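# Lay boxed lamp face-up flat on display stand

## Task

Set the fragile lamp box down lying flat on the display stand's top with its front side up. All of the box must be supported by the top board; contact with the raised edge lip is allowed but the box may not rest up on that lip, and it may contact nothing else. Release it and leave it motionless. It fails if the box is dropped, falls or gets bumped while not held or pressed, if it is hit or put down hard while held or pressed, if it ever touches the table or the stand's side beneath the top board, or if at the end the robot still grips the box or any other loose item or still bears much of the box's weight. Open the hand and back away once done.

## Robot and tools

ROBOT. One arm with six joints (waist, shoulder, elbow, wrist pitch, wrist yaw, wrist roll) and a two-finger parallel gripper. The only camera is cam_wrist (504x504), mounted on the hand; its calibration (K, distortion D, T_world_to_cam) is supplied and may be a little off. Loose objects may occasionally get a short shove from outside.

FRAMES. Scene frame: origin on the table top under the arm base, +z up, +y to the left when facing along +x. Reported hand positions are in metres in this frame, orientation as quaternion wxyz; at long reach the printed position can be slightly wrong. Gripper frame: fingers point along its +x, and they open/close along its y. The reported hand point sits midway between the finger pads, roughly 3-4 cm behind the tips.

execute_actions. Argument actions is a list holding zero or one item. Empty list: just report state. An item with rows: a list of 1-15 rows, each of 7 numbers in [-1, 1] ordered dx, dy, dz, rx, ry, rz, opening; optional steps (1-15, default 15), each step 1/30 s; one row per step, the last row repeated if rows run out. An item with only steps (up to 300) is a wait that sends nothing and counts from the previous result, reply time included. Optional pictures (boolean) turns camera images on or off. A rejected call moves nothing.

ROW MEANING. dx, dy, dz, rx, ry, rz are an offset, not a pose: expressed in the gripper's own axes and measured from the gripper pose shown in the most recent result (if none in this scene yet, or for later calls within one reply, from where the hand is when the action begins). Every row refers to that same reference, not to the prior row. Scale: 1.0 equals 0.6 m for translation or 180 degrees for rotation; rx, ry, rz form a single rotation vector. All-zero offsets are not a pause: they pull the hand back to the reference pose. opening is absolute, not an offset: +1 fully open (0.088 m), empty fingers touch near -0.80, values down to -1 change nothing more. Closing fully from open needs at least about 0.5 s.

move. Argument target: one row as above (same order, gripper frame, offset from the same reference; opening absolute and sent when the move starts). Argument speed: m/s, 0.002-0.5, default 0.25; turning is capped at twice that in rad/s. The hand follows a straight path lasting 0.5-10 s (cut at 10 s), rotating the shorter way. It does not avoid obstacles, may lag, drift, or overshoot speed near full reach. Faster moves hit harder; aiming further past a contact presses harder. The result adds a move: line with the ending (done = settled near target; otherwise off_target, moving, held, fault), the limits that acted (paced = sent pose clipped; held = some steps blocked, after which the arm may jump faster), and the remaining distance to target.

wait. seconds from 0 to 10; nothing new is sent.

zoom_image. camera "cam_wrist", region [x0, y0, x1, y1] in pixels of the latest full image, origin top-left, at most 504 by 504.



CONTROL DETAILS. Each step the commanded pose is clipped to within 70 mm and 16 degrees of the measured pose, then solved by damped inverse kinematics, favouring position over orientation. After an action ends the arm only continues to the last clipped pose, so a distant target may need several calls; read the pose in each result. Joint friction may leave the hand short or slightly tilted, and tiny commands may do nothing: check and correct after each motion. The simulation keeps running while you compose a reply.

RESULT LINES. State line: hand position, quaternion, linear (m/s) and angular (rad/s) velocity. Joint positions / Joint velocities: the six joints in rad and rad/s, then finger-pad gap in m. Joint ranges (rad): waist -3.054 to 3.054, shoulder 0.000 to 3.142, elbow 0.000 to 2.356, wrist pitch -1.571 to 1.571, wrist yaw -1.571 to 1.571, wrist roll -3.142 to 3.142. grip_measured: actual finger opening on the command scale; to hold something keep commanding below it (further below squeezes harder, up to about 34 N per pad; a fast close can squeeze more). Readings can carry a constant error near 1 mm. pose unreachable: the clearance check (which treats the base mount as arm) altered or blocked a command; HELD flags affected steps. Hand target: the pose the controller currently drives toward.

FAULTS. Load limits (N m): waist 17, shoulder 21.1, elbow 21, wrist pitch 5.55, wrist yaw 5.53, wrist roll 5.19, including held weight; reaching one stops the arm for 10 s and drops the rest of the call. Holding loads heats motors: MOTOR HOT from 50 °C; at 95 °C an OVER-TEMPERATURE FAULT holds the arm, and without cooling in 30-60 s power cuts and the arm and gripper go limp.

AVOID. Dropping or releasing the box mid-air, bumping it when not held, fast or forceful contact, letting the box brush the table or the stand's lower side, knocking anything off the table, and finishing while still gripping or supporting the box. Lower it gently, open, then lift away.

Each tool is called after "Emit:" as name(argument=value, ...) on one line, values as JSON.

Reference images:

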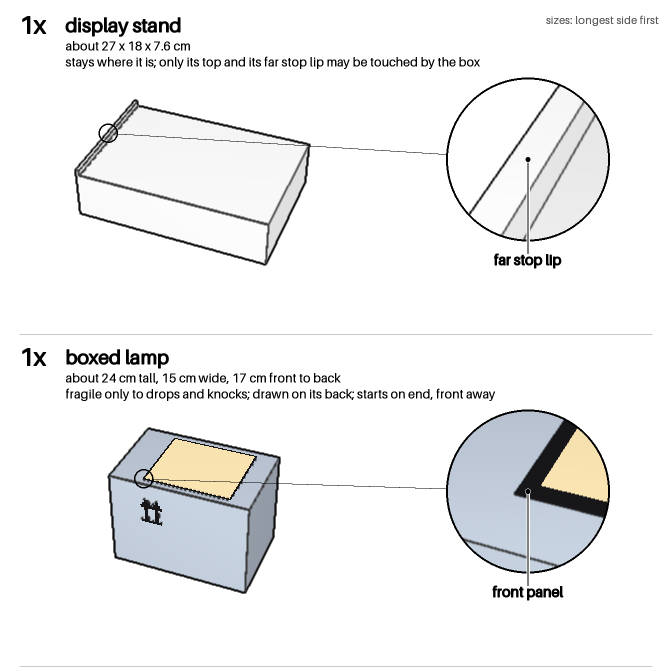

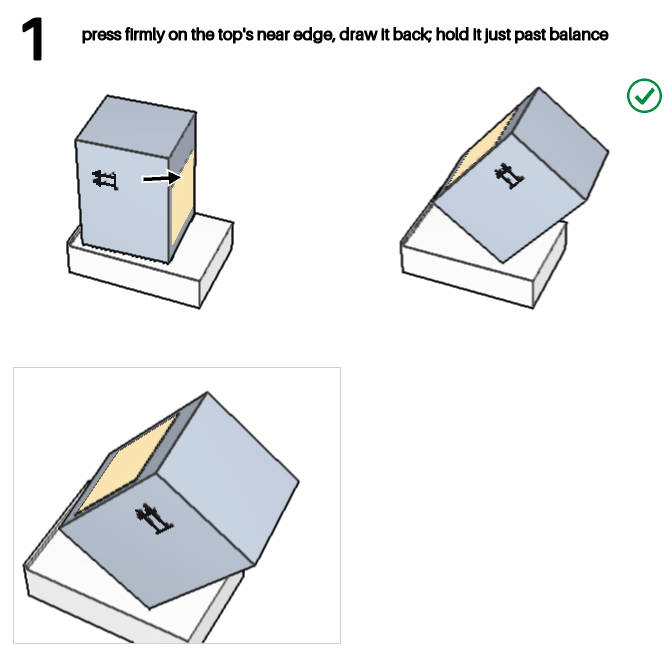

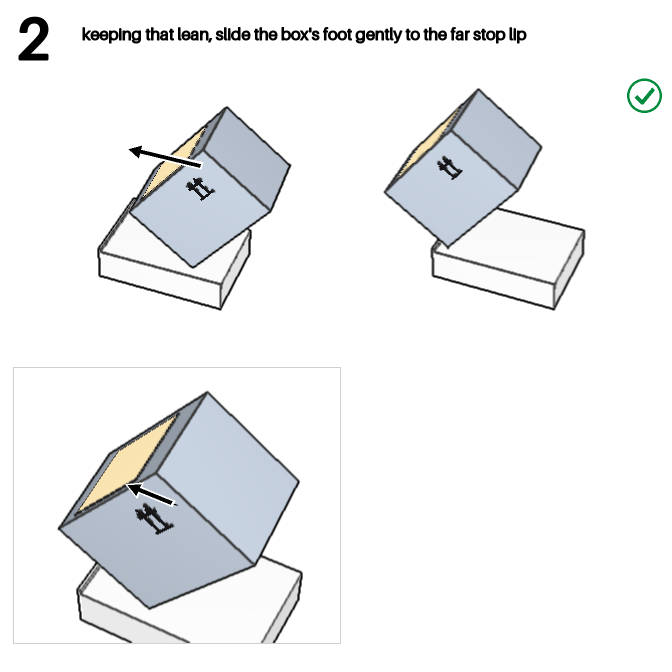

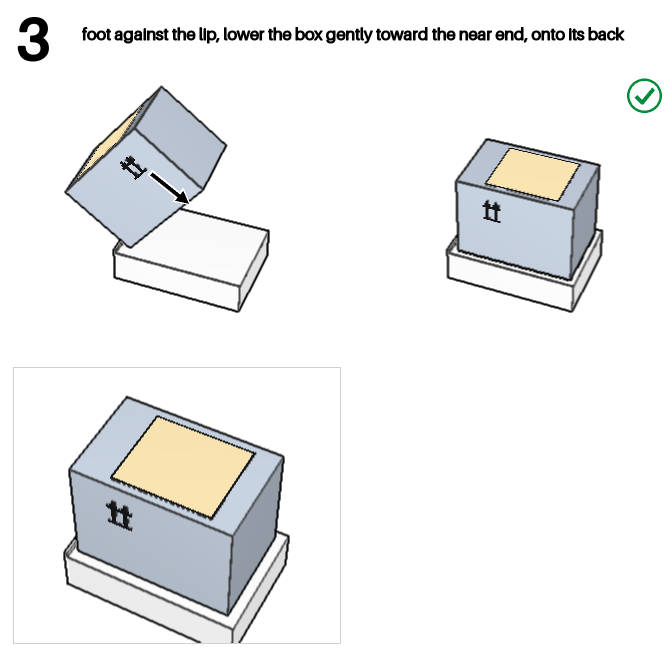

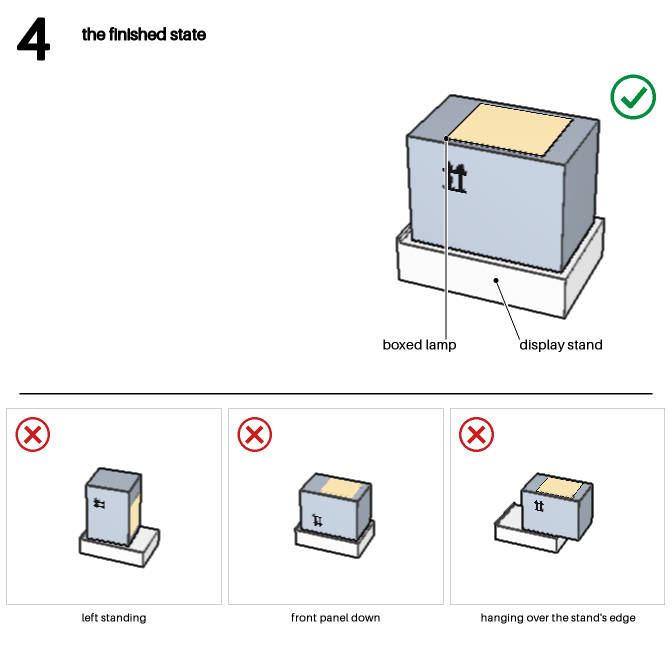

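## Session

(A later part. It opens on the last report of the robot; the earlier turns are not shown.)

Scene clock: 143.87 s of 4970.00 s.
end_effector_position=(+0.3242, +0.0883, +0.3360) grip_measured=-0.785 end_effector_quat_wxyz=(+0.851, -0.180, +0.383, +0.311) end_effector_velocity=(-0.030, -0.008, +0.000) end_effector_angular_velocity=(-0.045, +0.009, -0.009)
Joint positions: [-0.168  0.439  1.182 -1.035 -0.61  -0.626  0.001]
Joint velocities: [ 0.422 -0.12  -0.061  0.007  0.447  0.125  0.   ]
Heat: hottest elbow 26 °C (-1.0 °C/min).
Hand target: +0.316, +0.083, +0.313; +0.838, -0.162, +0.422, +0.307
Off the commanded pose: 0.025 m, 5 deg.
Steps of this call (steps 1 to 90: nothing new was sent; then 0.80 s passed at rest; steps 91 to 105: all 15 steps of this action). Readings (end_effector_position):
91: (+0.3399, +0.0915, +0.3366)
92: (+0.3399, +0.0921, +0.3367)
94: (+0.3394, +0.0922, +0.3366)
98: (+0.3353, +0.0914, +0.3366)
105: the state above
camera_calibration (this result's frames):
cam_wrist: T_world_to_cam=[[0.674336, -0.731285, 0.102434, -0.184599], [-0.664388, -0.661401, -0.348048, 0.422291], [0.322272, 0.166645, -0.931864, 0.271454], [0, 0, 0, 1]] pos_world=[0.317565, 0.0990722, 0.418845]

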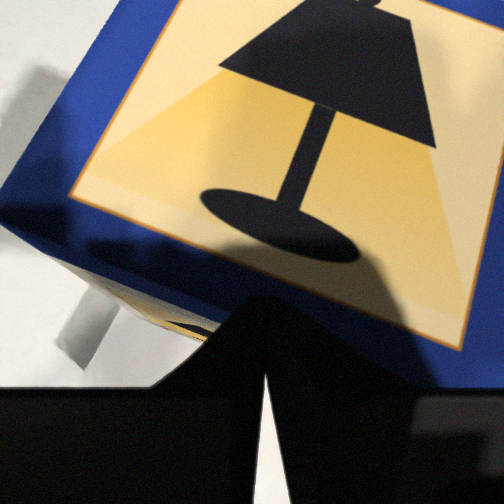

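Emit:
execute_actions(actions=[{"rows":[[0.017,0.007,-0.04,0.02,0.025,0,-1],[0.015,0.008,-0.044,0.02,0.025,0,-1],[0.013,0.01,-0.049,0.02,0.025,0,-1],[0.011,0.011,-0.053,0.02,0.025,0,-1],[0.009,0.013,-0.057,0.02,0.025,0,-1],[0.007,0.014,-0.061,0.02,0.025,0,-1],[0.005,0.015,-0.065,0.02,0.025,0,-1],[0.003,0.017,-0.07,0.02,0.025,0,-1],[0.001,0.018,-0.074,0.02,0.025,0,-1],[-0.001,0.02,-0.078,0.02,0.025,0,-1],[-0.003,0.021,-0.082,0.02,0.025,0,-1]]}])

Emit:
wait(seconds=0.4)

Scene clock: 151.00 s of 4970.00 s.
end_effector_position=(+0.2943, +0.0769, +0.3317) grip_measured=-0.785 end_effector_quat_wxyz=(+0.857, -0.181, +0.385, +0.291) end_effector_velocity=(-0.020, -0.014, -0.005) end_effector_angular_velocity=(+0.152, +0.024, +0.007)
Joint positions: [ 0.089  0.299  1.09  -1.032 -0.326 -0.525  0.001]
Joint velocities: [ 0.833 -0.11  -0.105  0.081  0.681  0.3   -0.   ]
Heat: hottest shoulder 25 °C (-1.0 °C/min).
Hand target: +0.288, +0.072, +0.306; +0.840, -0.172, +0.427, +0.286
Off the commanded pose: 0.028 m, 5 deg.
Steps of this call (steps 1 to 90: nothing new was sent; then 3.63 s passed at rest; steps 91 to 105: all 15 steps of this action). Readings (end_effector_position):
91: (+0.3228, +0.0879, +0.3364)
92: (+0.3221, +0.0877, +0.3362)
94: (+0.3184, +0.0866, +0.3356)
98: (+0.3087, +0.0834, +0.3342)
105: the state above
camera_calibration (this result's frames):
cam_wrist: T_world_to_cam=[[0.644816, -0.754839, 0.120126, -0.167749], [-0.686339, -0.640985, -0.343624, 0.396804], [0.336379, 0.139127, -0.931393, 0.27674], [0, 0, 0, 1]] pos_world=[0.28742, 0.0892197, 0.414255]

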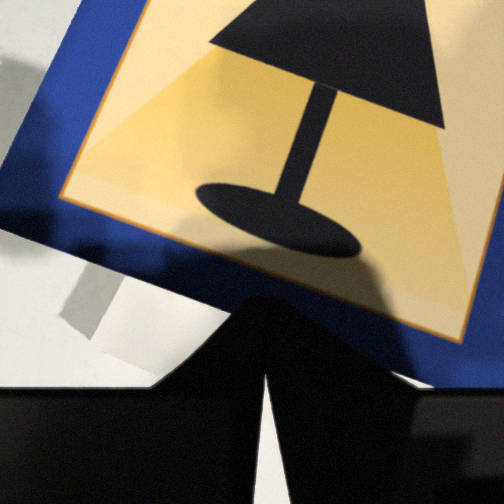

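Scene clock: 151.40 s of 4970.00 s.
end_effector_position=(+0.2934, +0.0758, +0.3313) grip_measured=-0.785 end_effector_quat_wxyz=(+0.858, -0.176, +0.384, +0.293) end_effector_velocity=(-0.005, +0.001, -0.003) end_effector_angular_velocity=(+0.008, +0.025, +0.001)
Joint positions: [ 0.151  0.293  1.082 -1.025 -0.275 -0.503  0.001]
Joint velocities: [ 0.002 -0.002 -0.002 -0.022 -0.007  0.007  0.   ]
Heat: hottest shoulder 25 °C (-1.0 °C/min).
Hand target: +0.288, +0.072, +0.306; +0.840, -0.172, +0.427, +0.286
Off the commanded pose: 0.027 m, 5 deg.
Steps of this call (steps 1 to 12: nothing new was sent). Readings (end_effector_position):
1: (+0.2940, +0.0765, +0.3315)
2: (+0.2938, +0.0763, +0.3315)
4: (+0.2936, +0.0761, +0.3315)
8: (+0.2934, +0.0759, +0.3314)
12: the state above
camera_calibration (this result's frames):
cam_wrist: T_world_to_cam=[[0.645093, -0.756099, 0.11031, -0.164602], [-0.686924, -0.637085, -0.349654, 0.39717], [0.33465, 0.149785, -0.930362, 0.27619], [0, 0, 0, 1]] pos_world=[0.286582, 0.0872064, 0.413986]

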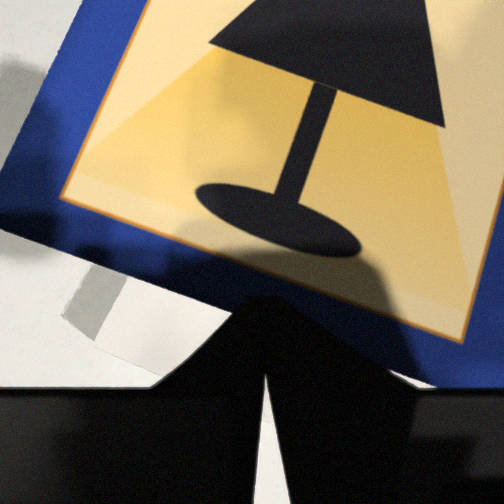

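Emit:
execute_actions(actions=[{"rows":[[0.022,0.005,-0.038,0.02,0.03,0,-1],[0.019,0.006,-0.042,0.02,0.036,0,-1],[0.016,0.008,-0.045,0.02,0.042,0,-1],[0.013,0.009,-0.048,0.02,0.048,0,-1],[0.01,0.011,-0.052,0.02,0.054,0,-1],[0.007,0.012,-0.055,0.02,0.06,0,-1],[0.004,0.014,-0.058,0.02,0.066,0,-1],[0.001,0.015,-0.061,0.02,0.072,0,-1],[-0.002,0.017,-0.065,0.02,0.078,0,-1],[-0.004,0.018,-0.068,0.02,0.084,0,-1]]}], pictures=false)

Emit:
wait(seconds=0.4)

Scene clock: 158.50 s of 4970.00 s.
end_effector_position=(+0.2628, +0.0656, +0.3228) grip_measured=-0.785 end_effector_quat_wxyz=(+0.822, -0.191, +0.469, +0.259) end_effector_velocity=(-0.013, -0.011, -0.014) end_effector_angular_velocity=(-0.121, +0.101, -0.034)
Joint positions: [-0.041  0.301  1.148 -1.266 -0.34  -0.58   0.001]
Joint velocities: [-0.139  0.027  0.017 -0.125 -0.007 -0.095 -0.   ]
Heat: hottest shoulder 25 °C (-1.0 °C/min).
Hand target: +0.262, +0.062, +0.307; +0.805, -0.187, +0.502, +0.256
Off the commanded pose: 0.017 m, 4 deg.
Steps of this call (steps 1 to 90: nothing new was sent; then 3.60 s passed at rest; steps 91 to 105: all 15 steps of this action). Readings (end_effector_position):
91: (+0.2932, +0.0758, +0.3315)
92: (+0.2922, +0.0755, +0.3310)
94: (+0.2872, +0.0740, +0.3294)
98: (+0.2747, +0.0701, +0.3273)
105: the state above

Scene clock: 158.90 s of 4970.00 s.
end_effector_position=(+0.2620, +0.0645, +0.3199) grip_measured=-0.785 end_effector_quat_wxyz=(+0.818, -0.191, +0.478, +0.256) end_effector_velocity=(-0.002, +0.001, -0.001) end_effector_angular_velocity=(+0.002, +0.006, +0.007)
Joint positions: [-0.052  0.31   1.148 -1.279 -0.34  -0.586  0.001]
Joint velocities: [-0.002 -0.002 -0.002 -0.007 -0.007 -0.007 -0.   ]
Heat: hottest shoulder 25 °C (-1.0 °C/min).
Hand target: +0.262, +0.062, +0.307; +0.805, -0.187, +0.502, +0.256
Off the commanded pose: 0.014 m, 3 deg.
Steps of this call (steps 1 to 12: nothing new was sent). Readings (end_effector_position):
1: (+0.2624, +0.0654, +0.3223)
2: (+0.2622, +0.0652, +0.3219)
4: (+0.2619, +0.0649, +0.3211)
8: (+0.2621, +0.0646, +0.3200)
12: the state above
camera_calibration (this result's frames):
cam_wrist: T_world_to_cam=[[0.616038, -0.781592, 0.0980387, -0.138482], [-0.767909, -0.623613, -0.146366, 0.319794], [0.175537, 0.0148821, -0.98436, 0.345436], [0, 0, 0, 1]] pos_world=[0.270246, 0.0860507, 0.400417]

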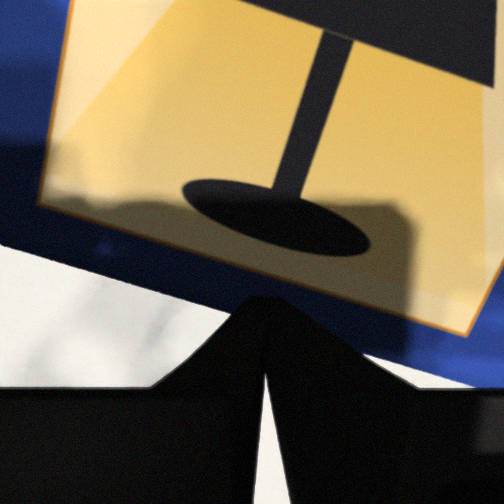

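Emit:
execute_actions(actions=[{"rows":[[0.021,0,-0.012,0.015,0.015,0,-1],[0.024,0,-0.012,0.015,0.015,0,-1],[0.027,0,-0.012,0.015,0.015,0,-1],[0.031,0,-0.012,0.015,0.015,0,-1],[0.034,0,-0.011,0.015,0.015,0,-1],[0.037,0,-0.011,0.015,0.015,0,-1],[0.041,0,-0.011,0.015,0.015,0,-1],[0.044,0,-0.011,0.015,0.015,0,-1],[0.047,0,-0.011,0.015,0.015,0,-1],[0.051,0,-0.01,0.015,0.015,0,-1],[0.054,0,-0.01,0.015,0.015,0,-1],[0.058,0,-0.01,0.015,0.015,0,-1],[0.061,0,-0.01,0.015,0.015,0,-1]]}], pictures=false)

Emit:
wait(seconds=0.4)

Scene clock: 166.20 s of 4970.00 s.
end_effector_position=(+0.2716, +0.0701, +0.2940) grip_measured=-0.785 end_effector_quat_wxyz=(+0.817, -0.179, +0.490, +0.245) end_effector_velocity=(+0.004, +0.004, -0.062) end_effector_angular_velocity=(+0.024, +0.160, -0.037)
Joint positions: [-0.4    0.343  1.078 -1.278 -0.636 -0.741  0.001]
Joint velocities: [-0.901  0.159 -0.081 -0.286 -0.755 -0.608 -0.   ]
Heat: hottest shoulder 25 °C (-1.0 °C/min).
Hand target: +0.273, +0.069, +0.286; +0.814, -0.172, +0.498, +0.247
Off the commanded pose: 0.009 m, 2 deg.
Steps of this call (steps 1 to 90: nothing new was sent; then 3.80 s passed at rest; steps 91 to 105: all 15 steps of this action). Readings (end_effector_position):
91: (+0.2624, +0.0648, +0.3198)
92: (+0.2628, +0.0655, +0.3198)
94: (+0.2644, +0.0665, +0.3191)
98: (+0.2666, +0.0681, +0.3127)
105: the state above

Scene clock: 166.60 s of 4970.00 s.
end_effector_position=(+0.2731, +0.0704, +0.2908) grip_measured=-0.785 end_effector_quat_wxyz=(+0.817, -0.178, +0.491, +0.245) end_effector_velocity=(-0.004, +0.003, -0.000) end_effector_angular_velocity=(+0.009, +0.005, +0.012)
Joint positions: [-0.467  0.353  1.073 -1.292 -0.692 -0.784  0.001]
Joint velocities: [-0.012 -0.007 -0.002 -0.022 -0.022 -0.022 -0.   ]
Heat: hottest shoulder 25 °C (-1.0 °C/min).
Hand target: +0.273, +0.069, +0.286; +0.814, -0.172, +0.498, +0.247
Off the commanded pose: 0.006 m, 2 deg.
Steps of this call (steps 1 to 12: nothing new was sent). Readings (end_effector_position):
1: (+0.2721, +0.0699, +0.2925)
2: (+0.2724, +0.0697, +0.2915)
4: (+0.2729, +0.0698, +0.2908)
8: (+0.2730, +0.0703, +0.2909)
12: the state above
camera_calibration (this result's frames):
cam_wrist: T_world_to_cam=[[0.589127, -0.804016, 0.0805469, -0.123878], [-0.793413, -0.594462, -0.130806, 0.328113], [0.153052, 0.0131542, -0.988131, 0.322154], [0, 0, 0, 1]] pos_world=[0.284003, 0.0912127, 0.371228]

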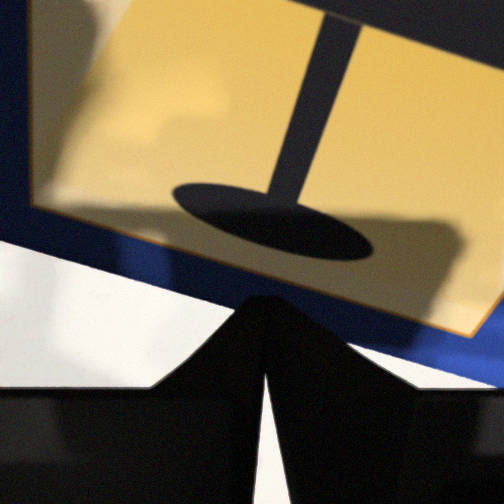

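Emit:
execute_actions(actions=[{"rows":[[0.01,-0.001,0,0,0,0,-1],[0.012,-0.002,0.003,-0.002,-0.004,0.001,-1],[0.013,-0.002,0.006,-0.003,-0.008,0.003,-1],[0.015,-0.003,0.009,-0.005,-0.011,0.004,-1],[0.017,-0.004,0.012,-0.007,-0.015,0.005,-1],[0.018,-0.005,0.015,-0.008,-0.018,0.006,-1],[0.02,-0.005,0.018,-0.01,-0.022,0.008,-1],[0.022,-0.006,0.021,-0.012,-0.026,0.009,-1],[0.023,-0.007,0.024,-0.013,-0.029,0.01,-1],[0.025,-0.008,0.027,-0.015,-0.033,0.011,-1],[0.027,-0.008,0.03,-0.017,-0.037,0.013,-1],[0.028,-0.009,0.033,-0.018,-0.04,0.014,-1],[0.03,-0.01,0.036,-0.02,-0.044,0.015,-1]]}], pictures=false)

Emit:
wait(seconds=0.4)

Scene clock: 173.73 s of 4970.00 s.
end_effector_position=(+0.2963, +0.0818, +0.2911) grip_measured=-0.785 end_effector_quat_wxyz=(+0.840, -0.174, +0.420, +0.296) end_effector_velocity=(+0.033, +0.002, -0.008) end_effector_angular_velocity=(+0.142, -0.157, +0.128)
Joint positions: [-0.66   0.397  1.044 -1.245 -1.007 -0.945  0.001]
Joint velocities: [-0.31   0.115 -0.061  0.022 -0.476 -0.315 -0.   ]
Heat: hottest elbow 25 °C (-1.0 °C/min).
Hand target: +0.298, +0.080, +0.286; +0.841, -0.165, +0.418, +0.302
Off the commanded pose: 0.007 m, 1 deg.
Steps of this call (steps 1 to 90: nothing new was sent; then 3.63 s passed at rest; steps 91 to 105: all 15 steps of this action). Readings (end_effector_position):
91: (+0.2734, +0.0713, +0.2908)
92: (+0.2743, +0.0723, +0.2908)
94: (+0.2773, +0.0737, +0.2912)
98: (+0.2844, +0.0770, +0.2916)
105: the state above

Scene clock: 174.13 s of 4970.00 s.
end_effector_position=(+0.2985, +0.0824, +0.2908) grip_measured=-0.785 end_effector_quat_wxyz=(+0.842, -0.173, +0.413, +0.302) end_effector_velocity=(-0.003, +0.004, -0.000) end_effector_angular_velocity=(+0.017, +0.001, +0.014)
Joint positions: [-0.683  0.405  1.04  -1.245 -1.045 -0.97   0.001]
Joint velocities: [-0.002 -0.002 -0.002 -0.022 -0.022 -0.022 -0.   ]
Heat: hottest elbow 25 °C (-1.0 °C/min).
Hand target: +0.298, +0.080, +0.286; +0.841, -0.165, +0.418, +0.302
Off the commanded pose: 0.006 m, 2 deg.
Steps of this call (steps 1 to 12: nothing new was sent). Readings (end_effector_position):
1: (+0.2971, +0.0818, +0.2908)
2: (+0.2976, +0.0819, +0.2907)
4: (+0.2982, +0.0820, +0.2906)
8: (+0.2985, +0.0822, +0.2907)
12: the state above
camera_calibration (this result's frames):
cam_wrist: T_world_to_cam=[[0.660031, -0.747497, 0.0748886, -0.153393], [-0.700666, -0.648489, -0.297539, 0.380595], [0.270974, 0.143913, -0.951768, 0.261526], [0, 0, 0, 1]] pos_world=[0.297048, 0.0945141, 0.373641]

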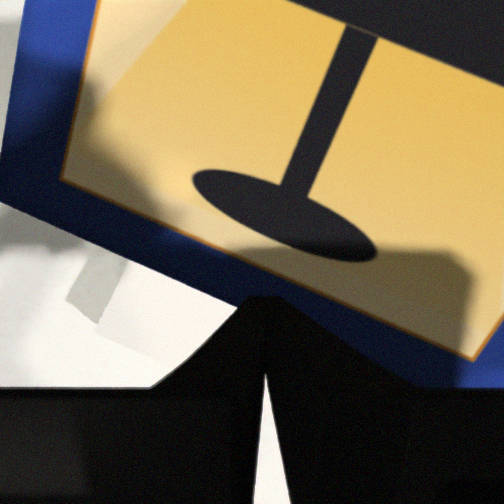

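Emit:
execute_actions(actions=[{"rows":[[0.007,-0.003,-0.006,-0.004,-0.004,0.003,-1],[0.007,-0.003,-0.006,-0.008,-0.008,0.007,-1],[0.007,-0.004,-0.007,-0.011,-0.012,0.01,-1],[0.007,-0.004,-0.007,-0.015,-0.016,0.013,-1],[0.008,-0.005,-0.008,-0.019,-0.02,0.017,-1],[0.008,-0.005,-0.008,-0.022,-0.024,0.02,-1],[0.008,-0.006,-0.009,-0.026,-0.027,0.023,-1],[0.008,-0.007,-0.009,-0.03,-0.031,0.027,-1],[0.008,-0.007,-0.01,-0.034,-0.035,0.03,-1],[0.009,-0.008,-0.01,-0.038,-0.039,0.033,-1],[0.009,-0.008,-0.011,-0.041,-0.043,0.037,-1],[0.009,-0.009,-0.011,-0.045,-0.047,0.04,-1]]}], pictures=false)

Emit:
wait(seconds=0.6)

Scene clock: 182.23 s of 4970.00 s.
end_effector_position=(+0.3011, +0.0809, +0.2851) grip_measured=-0.785 end_effector_quat_wxyz=(+0.829, -0.221, +0.382, +0.345) end_effector_velocity=(-0.008, -0.009, -0.023) end_effector_angular_velocity=(+0.010, +0.044, +0.064)
Joint positions: [-0.682  0.427  1.014 -1.224 -1.081 -1.131  0.001]
Joint velocities: [-0.261  0.125 -0.002 -0.315 -0.227 -0.491  0.   ]
Heat: hottest elbow 25 °C (-1.0 °C/min).
Hand target: +0.302, +0.078, +0.282; +0.827, -0.219, +0.385, +0.347
Off the commanded pose: 0.005 m, 9 deg.
Steps of this call (steps 1 to 90: nothing new was sent; then 4.60 s passed at rest; steps 91 to 105: all 15 steps of this action). Readings (end_effector_position):
91: (+0.2988, +0.0825, +0.2905)
92: (+0.2994, +0.0826, +0.2903)
94: (+0.3005, +0.0822, +0.2896)
98: (+0.3008, +0.0820, +0.2879)
105: the state above

Scene clock: 182.83 s of 4970.00 s.
end_effector_position=(+0.3010, +0.0798, +0.2834) grip_measured=-0.785 end_effector_quat_wxyz=(+0.827, -0.221, +0.383, +0.347) end_effector_velocity=(-0.001, -0.001, -0.001) end_effector_angular_velocity=(-0.008, +0.005, -0.002)
Joint positions: [-0.701  0.438  1.014 -1.245 -1.097 -1.168  0.001]
Joint velocities: [-0.002 -0.002 -0.002 -0.007  0.007 -0.007 -0.   ]
Heat: hottest elbow 25 °C (-1.0 °C/min).
Hand target: +0.302, +0.078, +0.282; +0.827, -0.219, +0.385, +0.347
Off the commanded pose: 0.003 m, 9 deg.
Steps of this call (steps 1 to 18: nothing new was sent). Readings (end_effector_position):
1: (+0.3011, +0.0806, +0.2845)
2: (+0.3011, +0.0802, +0.2841)
4: (+0.3012, +0.0799, +0.2837)
8: (+0.3011, +0.0798, +0.2835)
18: the state above
camera_calibration (this result's frames):
cam_wrist: T_world_to_cam=[[0.749153, -0.64872, 0.133909, -0.207833], [-0.590413, -0.745604, -0.30901, 0.356367], [0.300304, 0.152434, -0.941585, 0.241778], [0, 0, 0, 1]] pos_world=[0.293495, 0.0940286, 0.365606]

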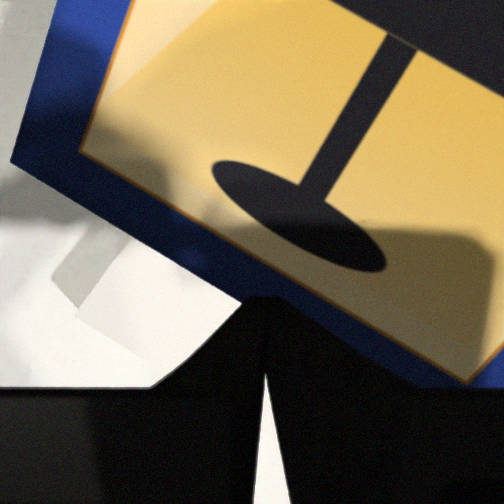

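Emit:
execute_actions(actions=[{"rows":[[0.008,-0.004,0,0.005,-0.01,0.012,-1],[0.01,-0.006,0,0.01,-0.02,0.024,-1],[0.012,-0.008,0,0.015,-0.03,0.036,-1],[0.014,-0.01,0,0.02,-0.04,0.048,-1],[0.014,-0.011,0,0.02,-0.05,0.06,-1]]}])

Scene clock: 189.00 s of 4970.00 s.
end_effector_position=(+0.3086, +0.0801, +0.2753) grip_measured=-0.785 end_effector_quat_wxyz=(+0.826, -0.135, +0.356, +0.416) end_effector_velocity=(-0.004, +0.002, -0.005) end_effector_angular_velocity=(+0.070, -0.002, +0.083)
Joint positions: [-0.756  0.669  1.043 -1.547 -1.301 -1.586  0.001]
Joint velocities: [-0.007  0.125  0.012 -0.256 -0.051 -0.388 -0.   ]
Heat: hottest elbow 25 °C (-1.0 °C/min).
Hand target: +0.310, +0.080, +0.276; +0.826, -0.136, +0.351, +0.420
Off the commanded pose: 0.003 m, 2 deg.
joint sent to its limit — the command would take joint 4 (wrist pitch) past its lower limit, so that joint was sent only as far as its limit.
Steps of this call (steps 1 to 90: nothing new was sent; then 2.67 s passed at rest; steps 91 to 105: all 15 steps of this action). Readings (end_effector_position):
91: (+0.3015, +0.0802, +0.2834)
92: (+0.3027, +0.0813, +0.2837)
94: (+0.3049, +0.0829, +0.2825)
98: (+0.3081, +0.0806, +0.2771)
105: the state above
camera_calibration (this result's frames):
cam_wrist: T_world_to_cam=[[0.79066, -0.611078, -0.0379431, -0.180722], [-0.562941, -0.701212, -0.437491, 0.38188], [0.240735, 0.367267, -0.898422, 0.22113], [0, 0, 0, 1]] pos_world=[0.304632, 0.0761302, 0.35888]

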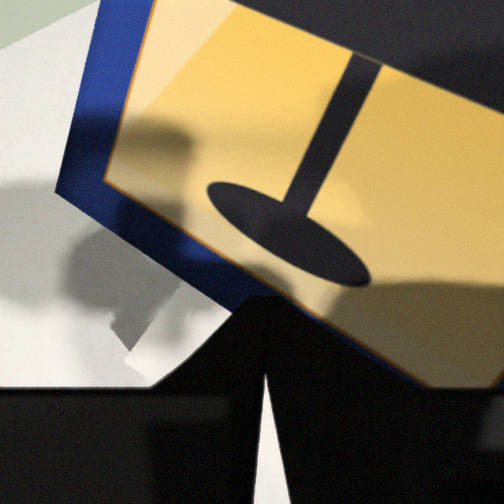

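Emit:
execute_actions(actions=[{"rows":[[0.006,-0.002,0.003,0.006,0,-0.006,-1],[0.008,-0.002,0.005,0.012,0,-0.012,-1],[0.01,-0.003,0.006,0.018,0,-0.018,-1],[0.012,-0.003,0.008,0.024,0,-0.024,-1],[0.014,-0.003,0.01,0.03,0,-0.03,-1],[0.016,-0.004,0.011,0.036,0,-0.036,-1],[0.018,-0.004,0.013,0.042,0,-0.042,-1],[0.02,-0.004,0.015,0.048,0,-0.048,-1],[0.022,-0.005,0.017,0.054,0,-0.054,-1],[0.023,-0.005,0.018,0.058,0,-0.06,-1]]}])

Scene clock: 194.57 s of 4970.00 s.
end_effector_position=(+0.3244, +0.0896, +0.2774) grip_measured=-0.785 end_effector_quat_wxyz=(+0.846, -0.074, +0.372, +0.373) end_effector_velocity=(+0.008, +0.016, +0.019) end_effector_angular_velocity=(-0.302, -0.210, -0.542)
Joint positions: [-0.457  0.495  0.935 -0.908 -1.09  -0.703  0.001]
Joint velocities: [ 0.969 -0.789 -0.452  1.443  1.341  1.897  0.   ]
Heat: hottest elbow 26 °C (+0.0 °C/min).
Hand target: +0.324, +0.090, +0.278; +0.859, -0.072, +0.369, +0.348
Off the commanded pose: 0.006 m, 9 deg.
Steps of this call (steps 1 to 90: nothing new was sent; then 2.07 s passed at rest; steps 91 to 105: all 15 steps of this action). Readings (end_effector_position):
91: (+0.3091, +0.0807, +0.2757)
92: (+0.3109, +0.0803, +0.2758)
94: (+0.3137, +0.0810, +0.2762)
98: (+0.3178, +0.0852, +0.2770)
105: the state above
camera_calibration (this result's frames):
cam_wrist: T_world_to_cam=[[0.696487, -0.707819, -0.117891, -0.125983], [-0.674269, -0.589358, -0.444993, 0.426554], [0.245494, 0.389422, -0.88774, 0.209264], [0, 0, 0, 1]] pos_world=[0.323985, 0.080728, 0.360734]

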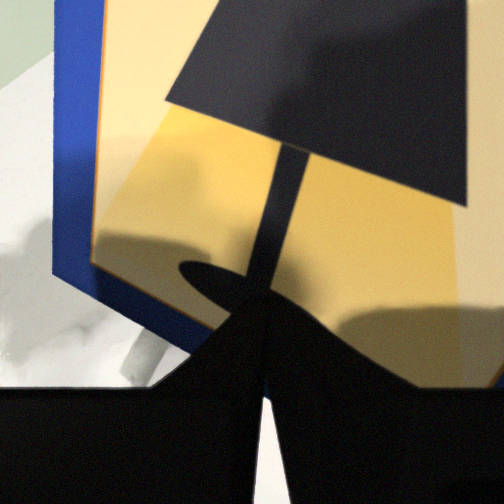

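Emit:
execute_actions(actions=[{"rows":[[0.014,-0.005,0.014,0,0,-0.02,-1],[0.018,-0.006,0.018,0,0,-0.03,-1],[0.022,-0.008,0.023,0,0,-0.04,-1],[0.026,-0.01,0.027,0,0,-0.05,-1]]}])

Scene clock: 197.27 s of 4970.00 s.
end_effector_position=(+0.3459, +0.1002, +0.2808) grip_measured=-0.785 end_effector_quat_wxyz=(+0.873, -0.101, +0.361, +0.311) end_effector_velocity=(+0.015, +0.005, +0.011) end_effector_angular_velocity=(-0.045, -0.095, -0.071)
Joint positions: [ 0.158  0.439  0.895 -0.624 -0.376 -0.373  0.001]
Joint velocities: [ 0.364 -0.017 -0.007  0.11   0.447  0.081 -0.   ]
Heat: hottest elbow 26 °C (+0.0 °C/min).
Hand target: +0.345, +0.100, +0.278; +0.874, -0.100, +0.363, +0.306
Off the commanded pose: 0.004 m, 1 deg.
Steps of this call (steps 1 to 66: nothing new was sent; steps 67 to 81: all 15 steps of this action). Readings (end_effector_position):
67: (+0.3275, +0.0907, +0.2799)
68: (+0.3301, +0.0923, +0.2806)
70: (+0.3367, +0.0962, +0.2829)
74: (+0.3442, +0.1004, +0.2840)
81: the state above
camera_calibration (this result's frames):
cam_wrist: T_world_to_cam=[[0.623462, -0.781739, -0.0133944, -0.129753], [-0.702951, -0.552962, -0.447318, 0.455693], [0.342279, 0.288301, -0.894275, 0.181373], [0, 0, 0, 1]] pos_world=[0.339145, 0.0982578, 0.364299]

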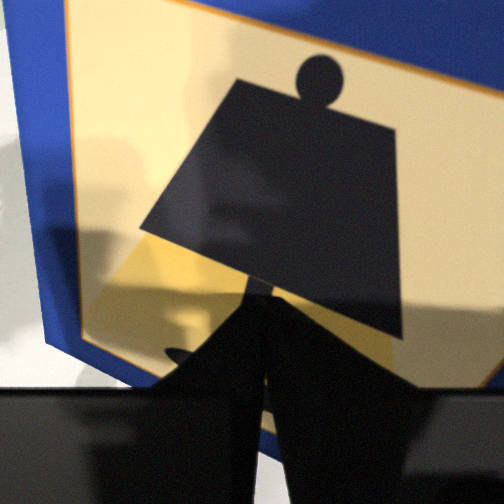

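Emit:
execute_actions(actions=[{"rows":[[0.009,-0.002,0.001,0,0,0,-1],[0.013,-0.004,0.005,0,0,0,-1],[0.018,-0.005,0.008,0,0,0,-1]]}])

Scene clock: 200.93 s of 4970.00 s.
end_effector_position=(+0.3542, +0.1029, +0.2868) grip_measured=-0.785 end_effector_quat_wxyz=(+0.880, -0.105, +0.346, +0.308) end_effector_velocity=(-0.003, +0.000, -0.001) end_effector_angular_velocity=(+0.005, +0.021, -0.001)
Joint positions: [ 0.208  0.452  0.907 -0.587 -0.323 -0.367  0.001]
Joint velocities: [-0.002 -0.002  0.002 -0.022 -0.007  0.007  0.   ]
Heat: hottest elbow 26 °C (+0.0 °C/min).
Hand target: +0.356, +0.105, +0.277; +0.873, -0.101, +0.361, +0.311
Off the commanded pose: 0.011 m, 2 deg.
Steps of this call (steps 1 to 90: nothing new was sent; then 0.17 s passed at rest; steps 91 to 105: all 15 steps of this action). Readings (end_effector_position):
91: (+0.3466, +0.1002, +0.2813)
92: (+0.3473, +0.1003, +0.2815)
94: (+0.3504, +0.1014, +0.2834)
98: (+0.3537, +0.1026, +0.2865)
105: the state above
camera_calibration (this result's frames):
cam_wrist: T_world_to_cam=[[0.621477, -0.783404, 0.00668241, -0.137604], [-0.688692, -0.550368, -0.472015, 0.467429], [0.373457, 0.288744, -0.881565, 0.168376], [0, 0, 0, 1]] pos_world=[0.344551, 0.100841, 0.369988]

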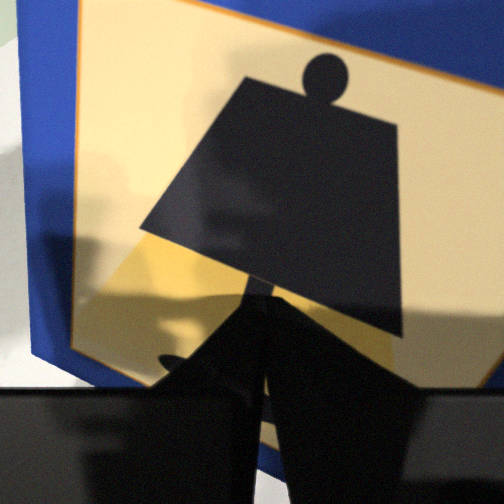

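Emit:
execute_actions(actions=[{"rows":[[0.015,-0.001,-0.013,0,0.01,0,-1],[0.015,-0.001,-0.016,0,0.01,0,-1],[0.015,0,-0.02,0,0.01,0,-1],[0.015,0,-0.023,0,0.01,0,-1],[0.015,0.001,-0.027,0,0.01,0,-1],[0.016,0.001,-0.03,0,0.01,0,-1],[0.016,0.002,-0.034,0,0.01,0,-1],[0.016,0.002,-0.037,0,0.01,0,-1],[0.016,0.003,-0.041,0,0.01,0,-1],[0.016,0.004,-0.044,0,0.01,0,-1],[0.016,0.004,-0.048,0,0.01,0,-1],[0.016,0.005,-0.051,0,0.01,0,-1],[0.016,0.005,-0.055,0,0.01,0,-1],[0.016,0.006,-0.058,0,0.01,0,-1]]}], pictures=false)

Emit:
wait(seconds=0.4)

Scene clock: 209.23 s of 4970.00 s.
end_effector_position=(+0.3432, +0.0959, +0.2700) grip_measured=-0.785 end_effector_quat_wxyz=(+0.882, -0.113, +0.347, +0.300) end_effector_velocity=(-0.038, -0.016, -0.065) end_effector_angular_velocity=(-0.043, +0.092, -0.013)
Joint positions: [ 0.146  0.399  0.816 -0.551 -0.362 -0.382  0.001]
Joint velocities: [-0.188 -0.1   -0.247  0.037 -0.154 -0.037 -0.001]
Heat: hottest elbow 27 °C (+2.0 °C/min).
Hand target: +0.338, +0.096, +0.255; +0.874, -0.110, +0.360, +0.306
Off the commanded pose: 0.016 m, 2 deg.
Steps of this call (steps 1 to 90: nothing new was sent; then 4.80 s passed at rest; steps 91 to 105: all 15 steps of this action). Readings (end_effector_position):
91: (+0.3545, +0.1027, +0.2869)
92: (+0.3548, +0.1026, +0.2870)
94: (+0.3557, +0.1025, +0.2874)
98: (+0.3527, +0.1003, +0.2830)
105: the state above

Scene clock: 209.63 s of 4970.00 s.
end_effector_position=(+0.3400, +0.0960, +0.2653) grip_measured=-0.785 end_effector_quat_wxyz=(+0.879, -0.110, +0.350, +0.303) end_effector_velocity=(-0.004, +0.004, -0.002) end_effector_angular_velocity=(+0.020, +0.012, +0.028)
Joint positions: [ 0.135  0.393  0.798 -0.549 -0.379 -0.384  0.001]
Joint velocities: [-0.002 -0.002 -0.007 -0.007 -0.037 -0.007 -0.   ]
Heat: hottest elbow 27 °C (+2.0 °C/min).
Hand target: +0.338, +0.096, +0.255; +0.874, -0.110, +0.360, +0.306
Off the commanded pose: 0.011 m, 1 deg.
Steps of this call (steps 1 to 12: nothing new was sent). Readings (end_effector_position):
1: (+0.3422, +0.0955, +0.2680)
2: (+0.3411, +0.0958, +0.2666)
4: (+0.3401, +0.0960, +0.2655)
8: (+0.3401, +0.0960, +0.2654)
12: the state above
camera_calibration (this result's frames):
cam_wrist: T_world_to_cam=[[0.616429, -0.787218, 0.0173801, -0.134777], [-0.693901, -0.553526, -0.460554, 0.44276], [0.372177, 0.271839, -0.887461, 0.160355], [0, 0, 0, 1]] pos_world=[0.330632, 0.0953893, 0.348566]

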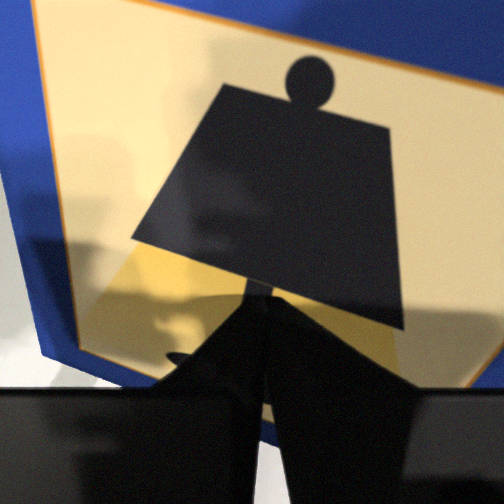

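Emit:
execute_actions(actions=[{"rows":[[0.011,0,-0.017,0,0.005,0,-1],[0.012,0.001,-0.021,0,0.005,0,-1],[0.013,0.001,-0.025,0,0.005,0,-1],[0.013,0.002,-0.029,0,0.005,0,-1],[0.014,0.002,-0.032,0,0.005,0,-1],[0.015,0.003,-0.036,0,0.005,0,-1],[0.016,0.003,-0.04,0,0.005,0,-1],[0.016,0.004,-0.044,0,0.005,0,-1],[0.017,0.004,-0.048,0,0.005,0,-1],[0.018,0.005,-0.052,0,0.005,0,-1],[0.018,0.005,-0.055,0,0.005,0,-1],[0.019,0.006,-0.059,0,0.005,0,-1],[0.02,0.006,-0.063,0,0.005,0,-1],[0.021,0.007,-0.066,0,0.005,0,-1]]}], pictures=false)

Emit:
wait(seconds=0.4)

Scene clock: 215.13 s of 4970.00 s.
end_effector_position=(+0.3231, +0.0908, +0.2411) grip_measured=-0.785 end_effector_quat_wxyz=(+0.879, -0.112, +0.350, +0.303) end_effector_velocity=(-0.045, -0.012, -0.067) end_effector_angular_velocity=(-0.033, +0.110, +0.012)
Joint positions: [ 0.062  0.323  0.669 -0.495 -0.451 -0.398  0.001]
Joint velocities: [-0.12  -0.1   -0.242  0.007 -0.11  -0.051 -0.   ]
Heat: hottest wrist pitch 28 °C (+3.0 °C/min).
Hand target: +0.322, +0.089, +0.228; +0.876, -0.113, +0.358, +0.302
Off the commanded pose: 0.013 m, 1 deg.
Steps of this call (steps 1 to 90: nothing new was sent; then 2.00 s passed at rest; steps 91 to 105: all 15 steps of this action). Readings (end_effector_position):
91: (+0.3400, +0.0960, +0.2653)
92: (+0.3399, +0.0960, +0.2651)
94: (+0.3384, +0.0955, +0.2631)
98: (+0.3331, +0.0939, +0.2561)
105: the state above

Scene clock: 215.53 s of 4970.00 s.
end_effector_position=(+0.3203, +0.0900, +0.2363) grip_measured=-0.785 end_effector_quat_wxyz=(+0.878, -0.111, +0.353, +0.303) end_effector_velocity=(+0.000, +0.001, +0.001) end_effector_angular_velocity=(+0.000, -0.010, +0.008)
Joint positions: [ 0.053  0.316  0.651 -0.491 -0.459 -0.4    0.001]
Joint velocities: [-0.002 -0.002 -0.002  0.007 -0.007 -0.007  0.   ]
Heat: hottest wrist pitch 28 °C (+3.0 °C/min).
Hand target: +0.322, +0.089, +0.228; +0.877, -0.113, +0.358, +0.302
Off the commanded pose: 0.009 m, 1 deg.
Steps of this call (steps 1 to 12: nothing new was sent). Readings (end_effector_position):
1: (+0.3219, +0.0904, +0.2392)
2: (+0.3210, +0.0902, +0.2377)
4: (+0.3201, +0.0899, +0.2360)
8: (+0.3203, +0.0899, +0.2363)
12: the state above
camera_calibration (this result's frames):
cam_wrist: T_world_to_cam=[[0.617597, -0.78632, 0.0165655, -0.127129], [-0.695554, -0.555897, -0.455173, 0.41189], [0.367121, 0.269592, -0.890249, 0.146066], [0, 0, 0, 1]] pos_world=[0.311382, 0.0896265, 0.319622]

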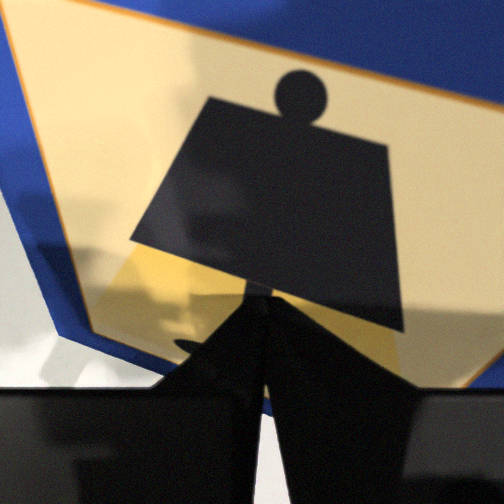

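Emit:
execute_actions(actions=[{"rows":[[0.012,-0.001,-0.012,0,0.004,0,-1],[0.013,0,-0.016,0,0.004,0,-1],[0.015,0,-0.02,0,0.004,0,-1],[0.016,0,-0.023,0,0.004,0,-1],[0.017,0.001,-0.027,0,0.004,0,-1],[0.019,0.001,-0.031,0,0.004,0,-1],[0.02,0.001,-0.035,0,0.004,0,-1],[0.021,0.002,-0.038,0,0.004,0,-1],[0.023,0.002,-0.042,0,0.004,0,-1],[0.024,0.002,-0.046,0,0.004,0,-1],[0.026,0.002,-0.05,0,0.004,0,-1],[0.027,0.003,-0.054,0,0.004,0,-1],[0.029,0.003,-0.057,0,0.004,0,-1],[0.03,0.003,-0.061,0,0.004,0,-1]]}], pictures=false)

Emit:
wait(seconds=0.4)

Scene clock: 219.67 s of 4970.00 s.
end_effector_position=(+0.3009, +0.0839, +0.1969) grip_measured=-0.785 end_effector_quat_wxyz=(+0.870, -0.108, +0.376, +0.300) end_effector_velocity=(-0.047, -0.016, -0.127) end_effector_angular_velocity=(-0.013, +0.202, -0.032)
Joint positions: [ 0.017  0.282  0.506 -0.433 -0.484 -0.41   0.001]
Joint velocities: [-0.085  0.037 -0.398  0.227 -0.066 -0.007  0.   ]
Heat: hottest wrist pitch 31 °C (+6.1 °C/min).
Hand target: +0.308, +0.084, +0.198; +0.875, -0.114, +0.359, +0.302
Off the commanded pose: 0.008 m, 2 deg.
Steps of this call (steps 1 to 90: nothing new was sent; then 0.63 s passed at rest; steps 91 to 105: all 15 steps of this action). Readings (end_effector_position):
91: (+0.3201, +0.0900, +0.2362)
92: (+0.3198, +0.0900, +0.2357)
94: (+0.3183, +0.0897, +0.2332)
98: (+0.3134, +0.0881, +0.2244)
105: the state above

Scene clock: 220.07 s of 4970.00 s.
end_effector_position=(+0.2978, +0.0828, +0.1874) grip_measured=-0.785 end_effector_quat_wxyz=(+0.867, -0.105, +0.384, +0.300) end_effector_velocity=(-0.002, -0.001, -0.001) end_effector_angular_velocity=(-0.003, +0.004, +0.004)
Joint positions: [ 0.011  0.291  0.48  -0.417 -0.49  -0.41   0.001]
Joint velocities: [-0.007 -0.002 -0.002 -0.007 -0.007 -0.007 -0.   ]
Heat: hottest wrist pitch 31 °C (+6.0 °C/min).
Hand target: +0.308, +0.084, +0.198; +0.875, -0.114, +0.360, +0.302
Off the commanded pose: 0.015 m, 3 deg.
Steps of this call (steps 1 to 12: nothing new was sent). Readings (end_effector_position):
1: (+0.2996, +0.0833, +0.1931)
2: (+0.2987, +0.0830, +0.1903)
4: (+0.2978, +0.0828, +0.1877)
8: (+0.2979, +0.0828, +0.1876)
12: the state above
camera_calibration (this result's frames):
cam_wrist: T_world_to_cam=[[0.609965, -0.792287, -0.0149676, -0.109432], [-0.729524, -0.55407, -0.401, 0.369802], [0.309414, 0.255515, -0.915956, 0.135885], [0, 0, 0, 1]] pos_world=[0.294484, 0.0834734, 0.271118]

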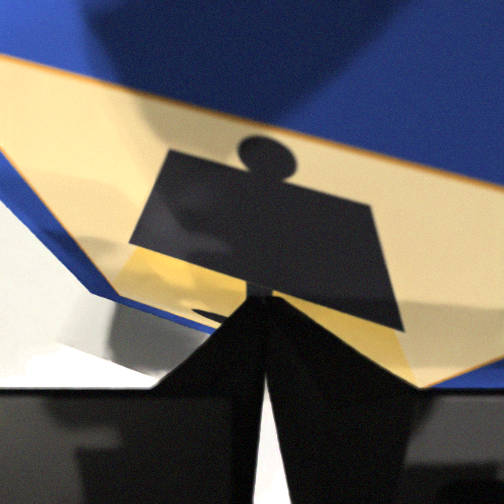

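Emit:
execute_actions(actions=[{"rows":[[-0.002,-0.008,0.022,0,-0.017,0,-1],[-0.002,-0.008,0.021,0,-0.017,0,-1],[-0.001,-0.008,0.019,0,-0.017,0,-1],[0,-0.007,0.018,0,-0.017,0,-1],[0,-0.007,0.017,0,-0.017,0,-1],[0.001,-0.007,0.016,0,-0.017,0,-1],[0.002,-0.007,0.014,0,-0.017,0,-1],[0.003,-0.007,0.013,0,-0.017,0,-1],[0.003,-0.007,0.012,0,-0.017,0,-1],[0.004,-0.007,0.011,0,-0.017,0,-1],[0.005,-0.006,0.009,0,-0.017,0,-1],[0.006,-0.006,0.008,0,-0.017,0,-1],[0.006,-0.006,0.007,0,-0.017,0,-1],[0.007,-0.006,0.006,0,-0.017,0,-1],[0.008,-0.006,0.005,0,-0.017,0,-1]]}], pictures=false)

Emit:
wait(seconds=0.5)

Scene clock: 226.07 s of 4970.00 s.
end_effector_position=(+0.2950, +0.0816, +0.1784) grip_measured=-0.785 end_effector_quat_wxyz=(+0.868, -0.092, +0.382, +0.303) end_effector_velocity=(-0.006, -0.001, -0.022) end_effector_angular_velocity=(+0.008, -0.009, -0.002)
Joint positions: [-0.03   0.291  0.435 -0.369 -0.546 -0.399  0.001]
Joint velocities: [-0.002 -0.002 -0.1    0.11  -0.007  0.007 -0.   ]
Heat: hottest wrist pitch 38 °C (+13.2 °C/min).
Hand target: +0.304, +0.083, +0.186; +0.876, -0.097, +0.361, +0.303
Off the commanded pose: 0.012 m, 3 deg.
Steps of this call (steps 1 to 90: nothing new was sent; then 2.50 s passed at rest; steps 91 to 105: all 15 steps of this action). Readings (end_effector_position):
91: (+0.2978, +0.0827, +0.1875)
92: (+0.2979, +0.0827, +0.1878)
94: (+0.2979, +0.0825, +0.1875)
98: (+0.2969, +0.0822, +0.1845)
105: the state above

Scene clock: 226.57 s of 4970.00 s.
end_effector_position=(+0.2945, +0.0815, +0.1766) grip_measured=-0.785 end_effector_quat_wxyz=(+0.868, -0.092, +0.382, +0.303) end_effector_velocity=(-0.003, -0.002, -0.003) end_effector_angular_velocity=(-0.011, +0.018, -0.003)
Joint positions: [-0.03   0.291  0.428 -0.361 -0.546 -0.397  0.001]
Joint velocities: [-0.002 -0.002 -0.002 -0.022  0.007 -0.007 -0.   ]
Heat: hottest wrist pitch 38 °C (+13.1 °C/min).
Hand target: +0.304, +0.083, +0.186; +0.876, -0.096, +0.361, +0.303
Off the commanded pose: 0.014 m, 3 deg.
Steps of this call (steps 1 to 15: nothing new was sent). Readings (end_effector_position):
1: (+0.2949, +0.0816, +0.1780)
2: (+0.2947, +0.0815, +0.1774)
4: (+0.2945, +0.0815, +0.1769)
8: (+0.2945, +0.0815, +0.1768)
15: the state above
camera_calibration (this result's frames):
cam_wrist: T_world_to_cam=[[0.605171, -0.795232, -0.0370682, -0.103042], [-0.733788, -0.539143, -0.413375, 0.364559], [0.308744, 0.277363, -0.909806, 0.124653], [0, 0, 0, 1]] pos_world=[0.291381, 0.0800336, 0.26029]

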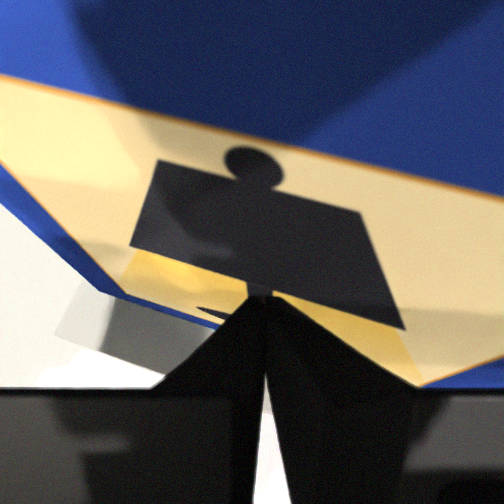

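Same again.

Emit:
execute_actions(actions=[{"rows":[[-0.001,-0.007,0.021,0,-0.017,0,-1],[-0.001,-0.007,0.02,0,-0.017,0,-1],[0,-0.007,0.019,0,-0.017,0,-1],[0.001,-0.007,0.018,0,-0.017,0,-1],[0.002,-0.007,0.017,0,-0.017,0,-1],[0.003,-0.007,0.016,0,-0.017,0,-1],[0.004,-0.007,0.014,0,-0.017,0,-1],[0.004,-0.007,0.013,0,-0.017,0,-1],[0.005,-0.007,0.012,0,-0.017,0,-1],[0.006,-0.007,0.011,0,-0.017,0,-1],[0.007,-0.006,0.01,0,-0.017,0,-1],[0.008,-0.006,0.009,0,-0.017,0,-1],[0.009,-0.006,0.008,0,-0.017,0,-1],[0.009,-0.006,0.007,0,-0.017,0,-1],[0.01,-0.006,0.006,0,-0.017,0,-1]]}], pictures=false)

Emit:
wait(seconds=0.5)

Scene clock: 230.40 s of 4970.00 s.
end_effector_position=(+0.2923, +0.0805, +0.1675) grip_measured=-0.785 end_effector_quat_wxyz=(+0.871, -0.079, +0.378, +0.304) end_effector_velocity=(-0.007, +0.004, -0.015) end_effector_angular_velocity=(+0.034, -0.012, +0.021)
Joint positions: [-0.059  0.296  0.381 -0.3   -0.59  -0.379  0.001]
Joint velocities: [ 0.002 -0.002 -0.081  0.095 -0.037  0.007  0.   ]
Heat: hottest wrist pitch 41 °C (+16.1 °C/min).
Hand target: +0.301, +0.082, +0.175; +0.878, -0.084, +0.358, +0.305
Off the commanded pose: 0.012 m, 2 deg.
Steps of this call (steps 1 to 90: nothing new was sent; then 0.33 s passed at rest; steps 91 to 105: all 15 steps of this action). Readings (end_effector_position):
91: (+0.2945, +0.0814, +0.1766)
92: (+0.2945, +0.0814, +0.1764)
94: (+0.2943, +0.0811, +0.1756)
98: (+0.2934, +0.0809, +0.1721)
105: the state above

Scene clock: 230.90 s of 4970.00 s.
end_effector_position=(+0.2920, +0.0805, +0.1662) grip_measured=-0.785 end_effector_quat_wxyz=(+0.871, -0.079, +0.378, +0.304) end_effector_velocity=(-0.002, +0.001, -0.001) end_effector_angular_velocity=(+0.011, +0.011, +0.000)
Joint positions: [-0.059  0.296  0.375 -0.293 -0.59  -0.378  0.001]
Joint velocities: [ 0.002 -0.002 -0.002 -0.007 -0.007  0.007  0.   ]
Heat: hottest wrist pitch 41 °C (+16.2 °C/min).
Hand target: +0.301, +0.082, +0.175; +0.878, -0.084, +0.359, +0.305
Off the commanded pose: 0.013 m, 2 deg.
Steps of this call (steps 1 to 15: nothing new was sent). Readings (end_effector_position):
1: (+0.2921, +0.0805, +0.1670)
2: (+0.2922, +0.0804, +0.1668)
4: (+0.2920, +0.0805, +0.1664)
8: (+0.2920, +0.0805, +0.1663)
15: the state above
camera_calibration (this result's frames):
cam_wrist: T_world_to_cam=[[0.59871, -0.798911, -0.0573307, -0.0971384], [-0.737692, -0.522116, -0.428026, 0.360042], [0.312021, 0.298556, -0.901946, 0.112315], [0, 0, 0, 1]] pos_world=[0.288713, 0.0768466, 0.24984]

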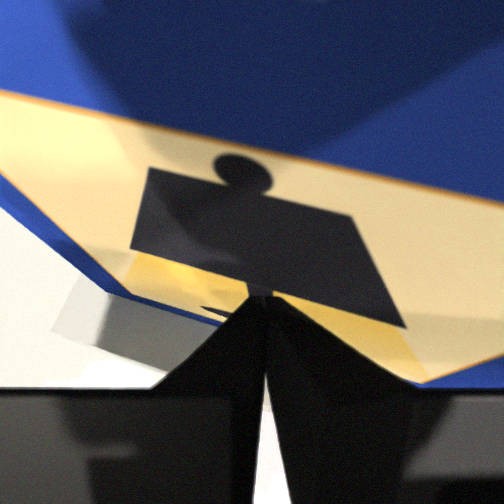

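Emit:
execute_actions(actions=[{"rows":[[-0.001,-0.007,0.02,0,-0.015,0,-1],[0,-0.007,0.019,0,-0.015,0,-1],[0.001,-0.007,0.018,0,-0.015,0,-1],[0.002,-0.007,0.017,0,-0.015,0,-1],[0.003,-0.007,0.016,0,-0.015,0,-1],[0.004,-0.007,0.015,0,-0.015,0,-1],[0.005,-0.007,0.014,0,-0.015,0,-1],[0.005,-0.007,0.013,0,-0.015,0,-1],[0.006,-0.007,0.012,0,-0.015,0,-1],[0.007,-0.007,0.011,0,-0.015,0,-1],[0.008,-0.006,0.01,0,-0.015,0,-1],[0.009,-0.006,0.009,0,-0.015,0,-1],[0.01,-0.006,0.008,0,-0.015,0,-1],[0.01,-0.006,0.007,0,-0.015,0,-1],[0.011,-0.006,0.006,0,-0.015,0,-1]]}], pictures=false)

Emit:
wait(seconds=0.5)

Scene clock: 235.53 s of 4970.00 s.
end_effector_position=(+0.2909, +0.0802, +0.1627) grip_measured=-0.785 end_effector_quat_wxyz=(+0.874, -0.068, +0.371, +0.306) end_effector_velocity=(-0.003, +0.001, -0.006) end_effector_angular_velocity=(+0.017, -0.035, -0.003)
Joint positions: [-0.083  0.295  0.345 -0.248 -0.629 -0.357  0.001]
Joint velocities: [ 0.002 -0.027 -0.061  0.081 -0.007  0.022  0.   ]
Heat: hottest wrist pitch 45 °C (+20.0 °C/min).
Hand target: +0.299, +0.082, +0.165; +0.879, -0.072, +0.357, +0.306
Off the commanded pose: 0.009 m, 2 deg.
Steps of this call (steps 1 to 90: nothing new was sent; then 1.13 s passed at rest; steps 91 to 105: all 15 steps of this action). Readings (end_effector_position):
91: (+0.2920, +0.0803, +0.1661)
92: (+0.2920, +0.0801, +0.1660)
94: (+0.2917, +0.0800, +0.1655)
98: (+0.2915, +0.0801, +0.1646)
105: the state above

Scene clock: 236.03 s of 4970.00 s.
end_effector_position=(+0.2908, +0.0802, +0.1624) grip_measured=-0.785 end_effector_quat_wxyz=(+0.875, -0.068, +0.369, +0.306) end_effector_velocity=(-0.003, +0.000, -0.003) end_effector_angular_velocity=(-0.007, +0.002, +0.016)
Joint positions: [-0.083  0.292  0.34  -0.241 -0.629 -0.355  0.001]
Joint velocities: [-0.002 -0.002 -0.007 -0.007 -0.007 -0.022  0.   ]
Heat: hottest wrist pitch 45 °C (+20.2 °C/min).
Hand target: +0.299, +0.082, +0.165; +0.879, -0.072, +0.357, +0.306
Off the commanded pose: 0.009 m, 2 deg.
Steps of this call (steps 1 to 15: nothing new was sent). Readings (end_effector_position):
1: (+0.2908, +0.0802, +0.1625)
2: (+0.2909, +0.0802, +0.1626)
4: (+0.2908, +0.0802, +0.1625)
8: (+0.2907, +0.0802, +0.1623)
15: the state above
camera_calibration (this result's frames):
cam_wrist: T_world_to_cam=[[0.593531, -0.801539, -0.0724995, -0.0926773], [-0.736849, -0.50497, -0.449509, 0.359322], [0.323689, 0.320219, -0.890329, 0.10231], [0, 0, 0, 1]] pos_world=[0.286656, 0.0744007, 0.245889]

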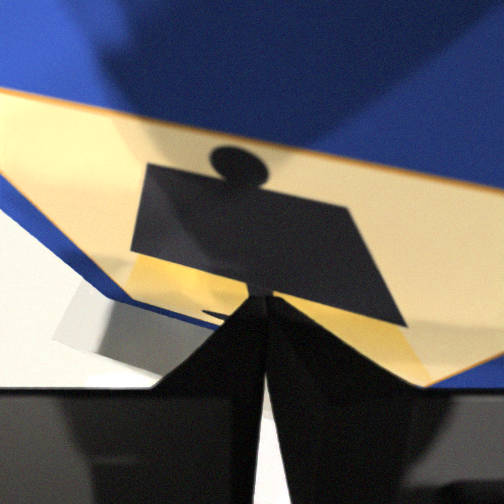

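Landed. Back off.

Emit:
move(target=[-0.1,0,0.0,0,0,0,-1], speed=0.06)

Scene clock: 238.83 s of 4970.00 s.
end_effector_position=(+0.2566, +0.0521, +0.2006) grip_measured=-0.785 end_effector_quat_wxyz=(+0.873, -0.068, +0.376, +0.304) end_effector_velocity=(-0.003, -0.000, -0.000) end_effector_angular_velocity=(+0.010, +0.021, +0.021)
Joint positions: [-0.95   0.451  0.576 -1.308 -1.389 -1.415  0.001]
Joint velocities: [-0.042  0.144  0.042 -0.271 -0.007 -0.374  0.   ]
Heat: hottest wrist pitch 46 °C (+21.1 °C/min).
Hand target: +0.258, +0.052, +0.202; +0.873, -0.071, +0.374, +0.305
Off the commanded pose: 0.004 m, 1 deg.
move: done
camera_calibration (this result's frames):
cam_wrist: T_world_to_cam=[[0.591251, -0.803039, -0.0744995, -0.09108], [-0.743161, -0.506614, -0.437097, 0.336321], [0.313264, 0.313799, -0.896323, 0.16051], [0, 0, 0, 1]] pos_world=[0.25351, 0.0468761, 0.284089]

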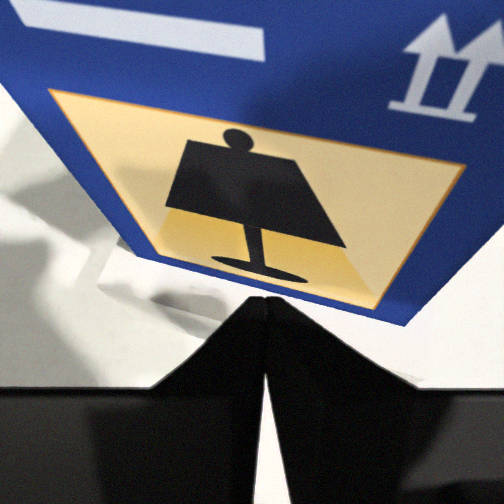

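Emit:
finished_scene(scene=1)

The scene is finished: the task was done.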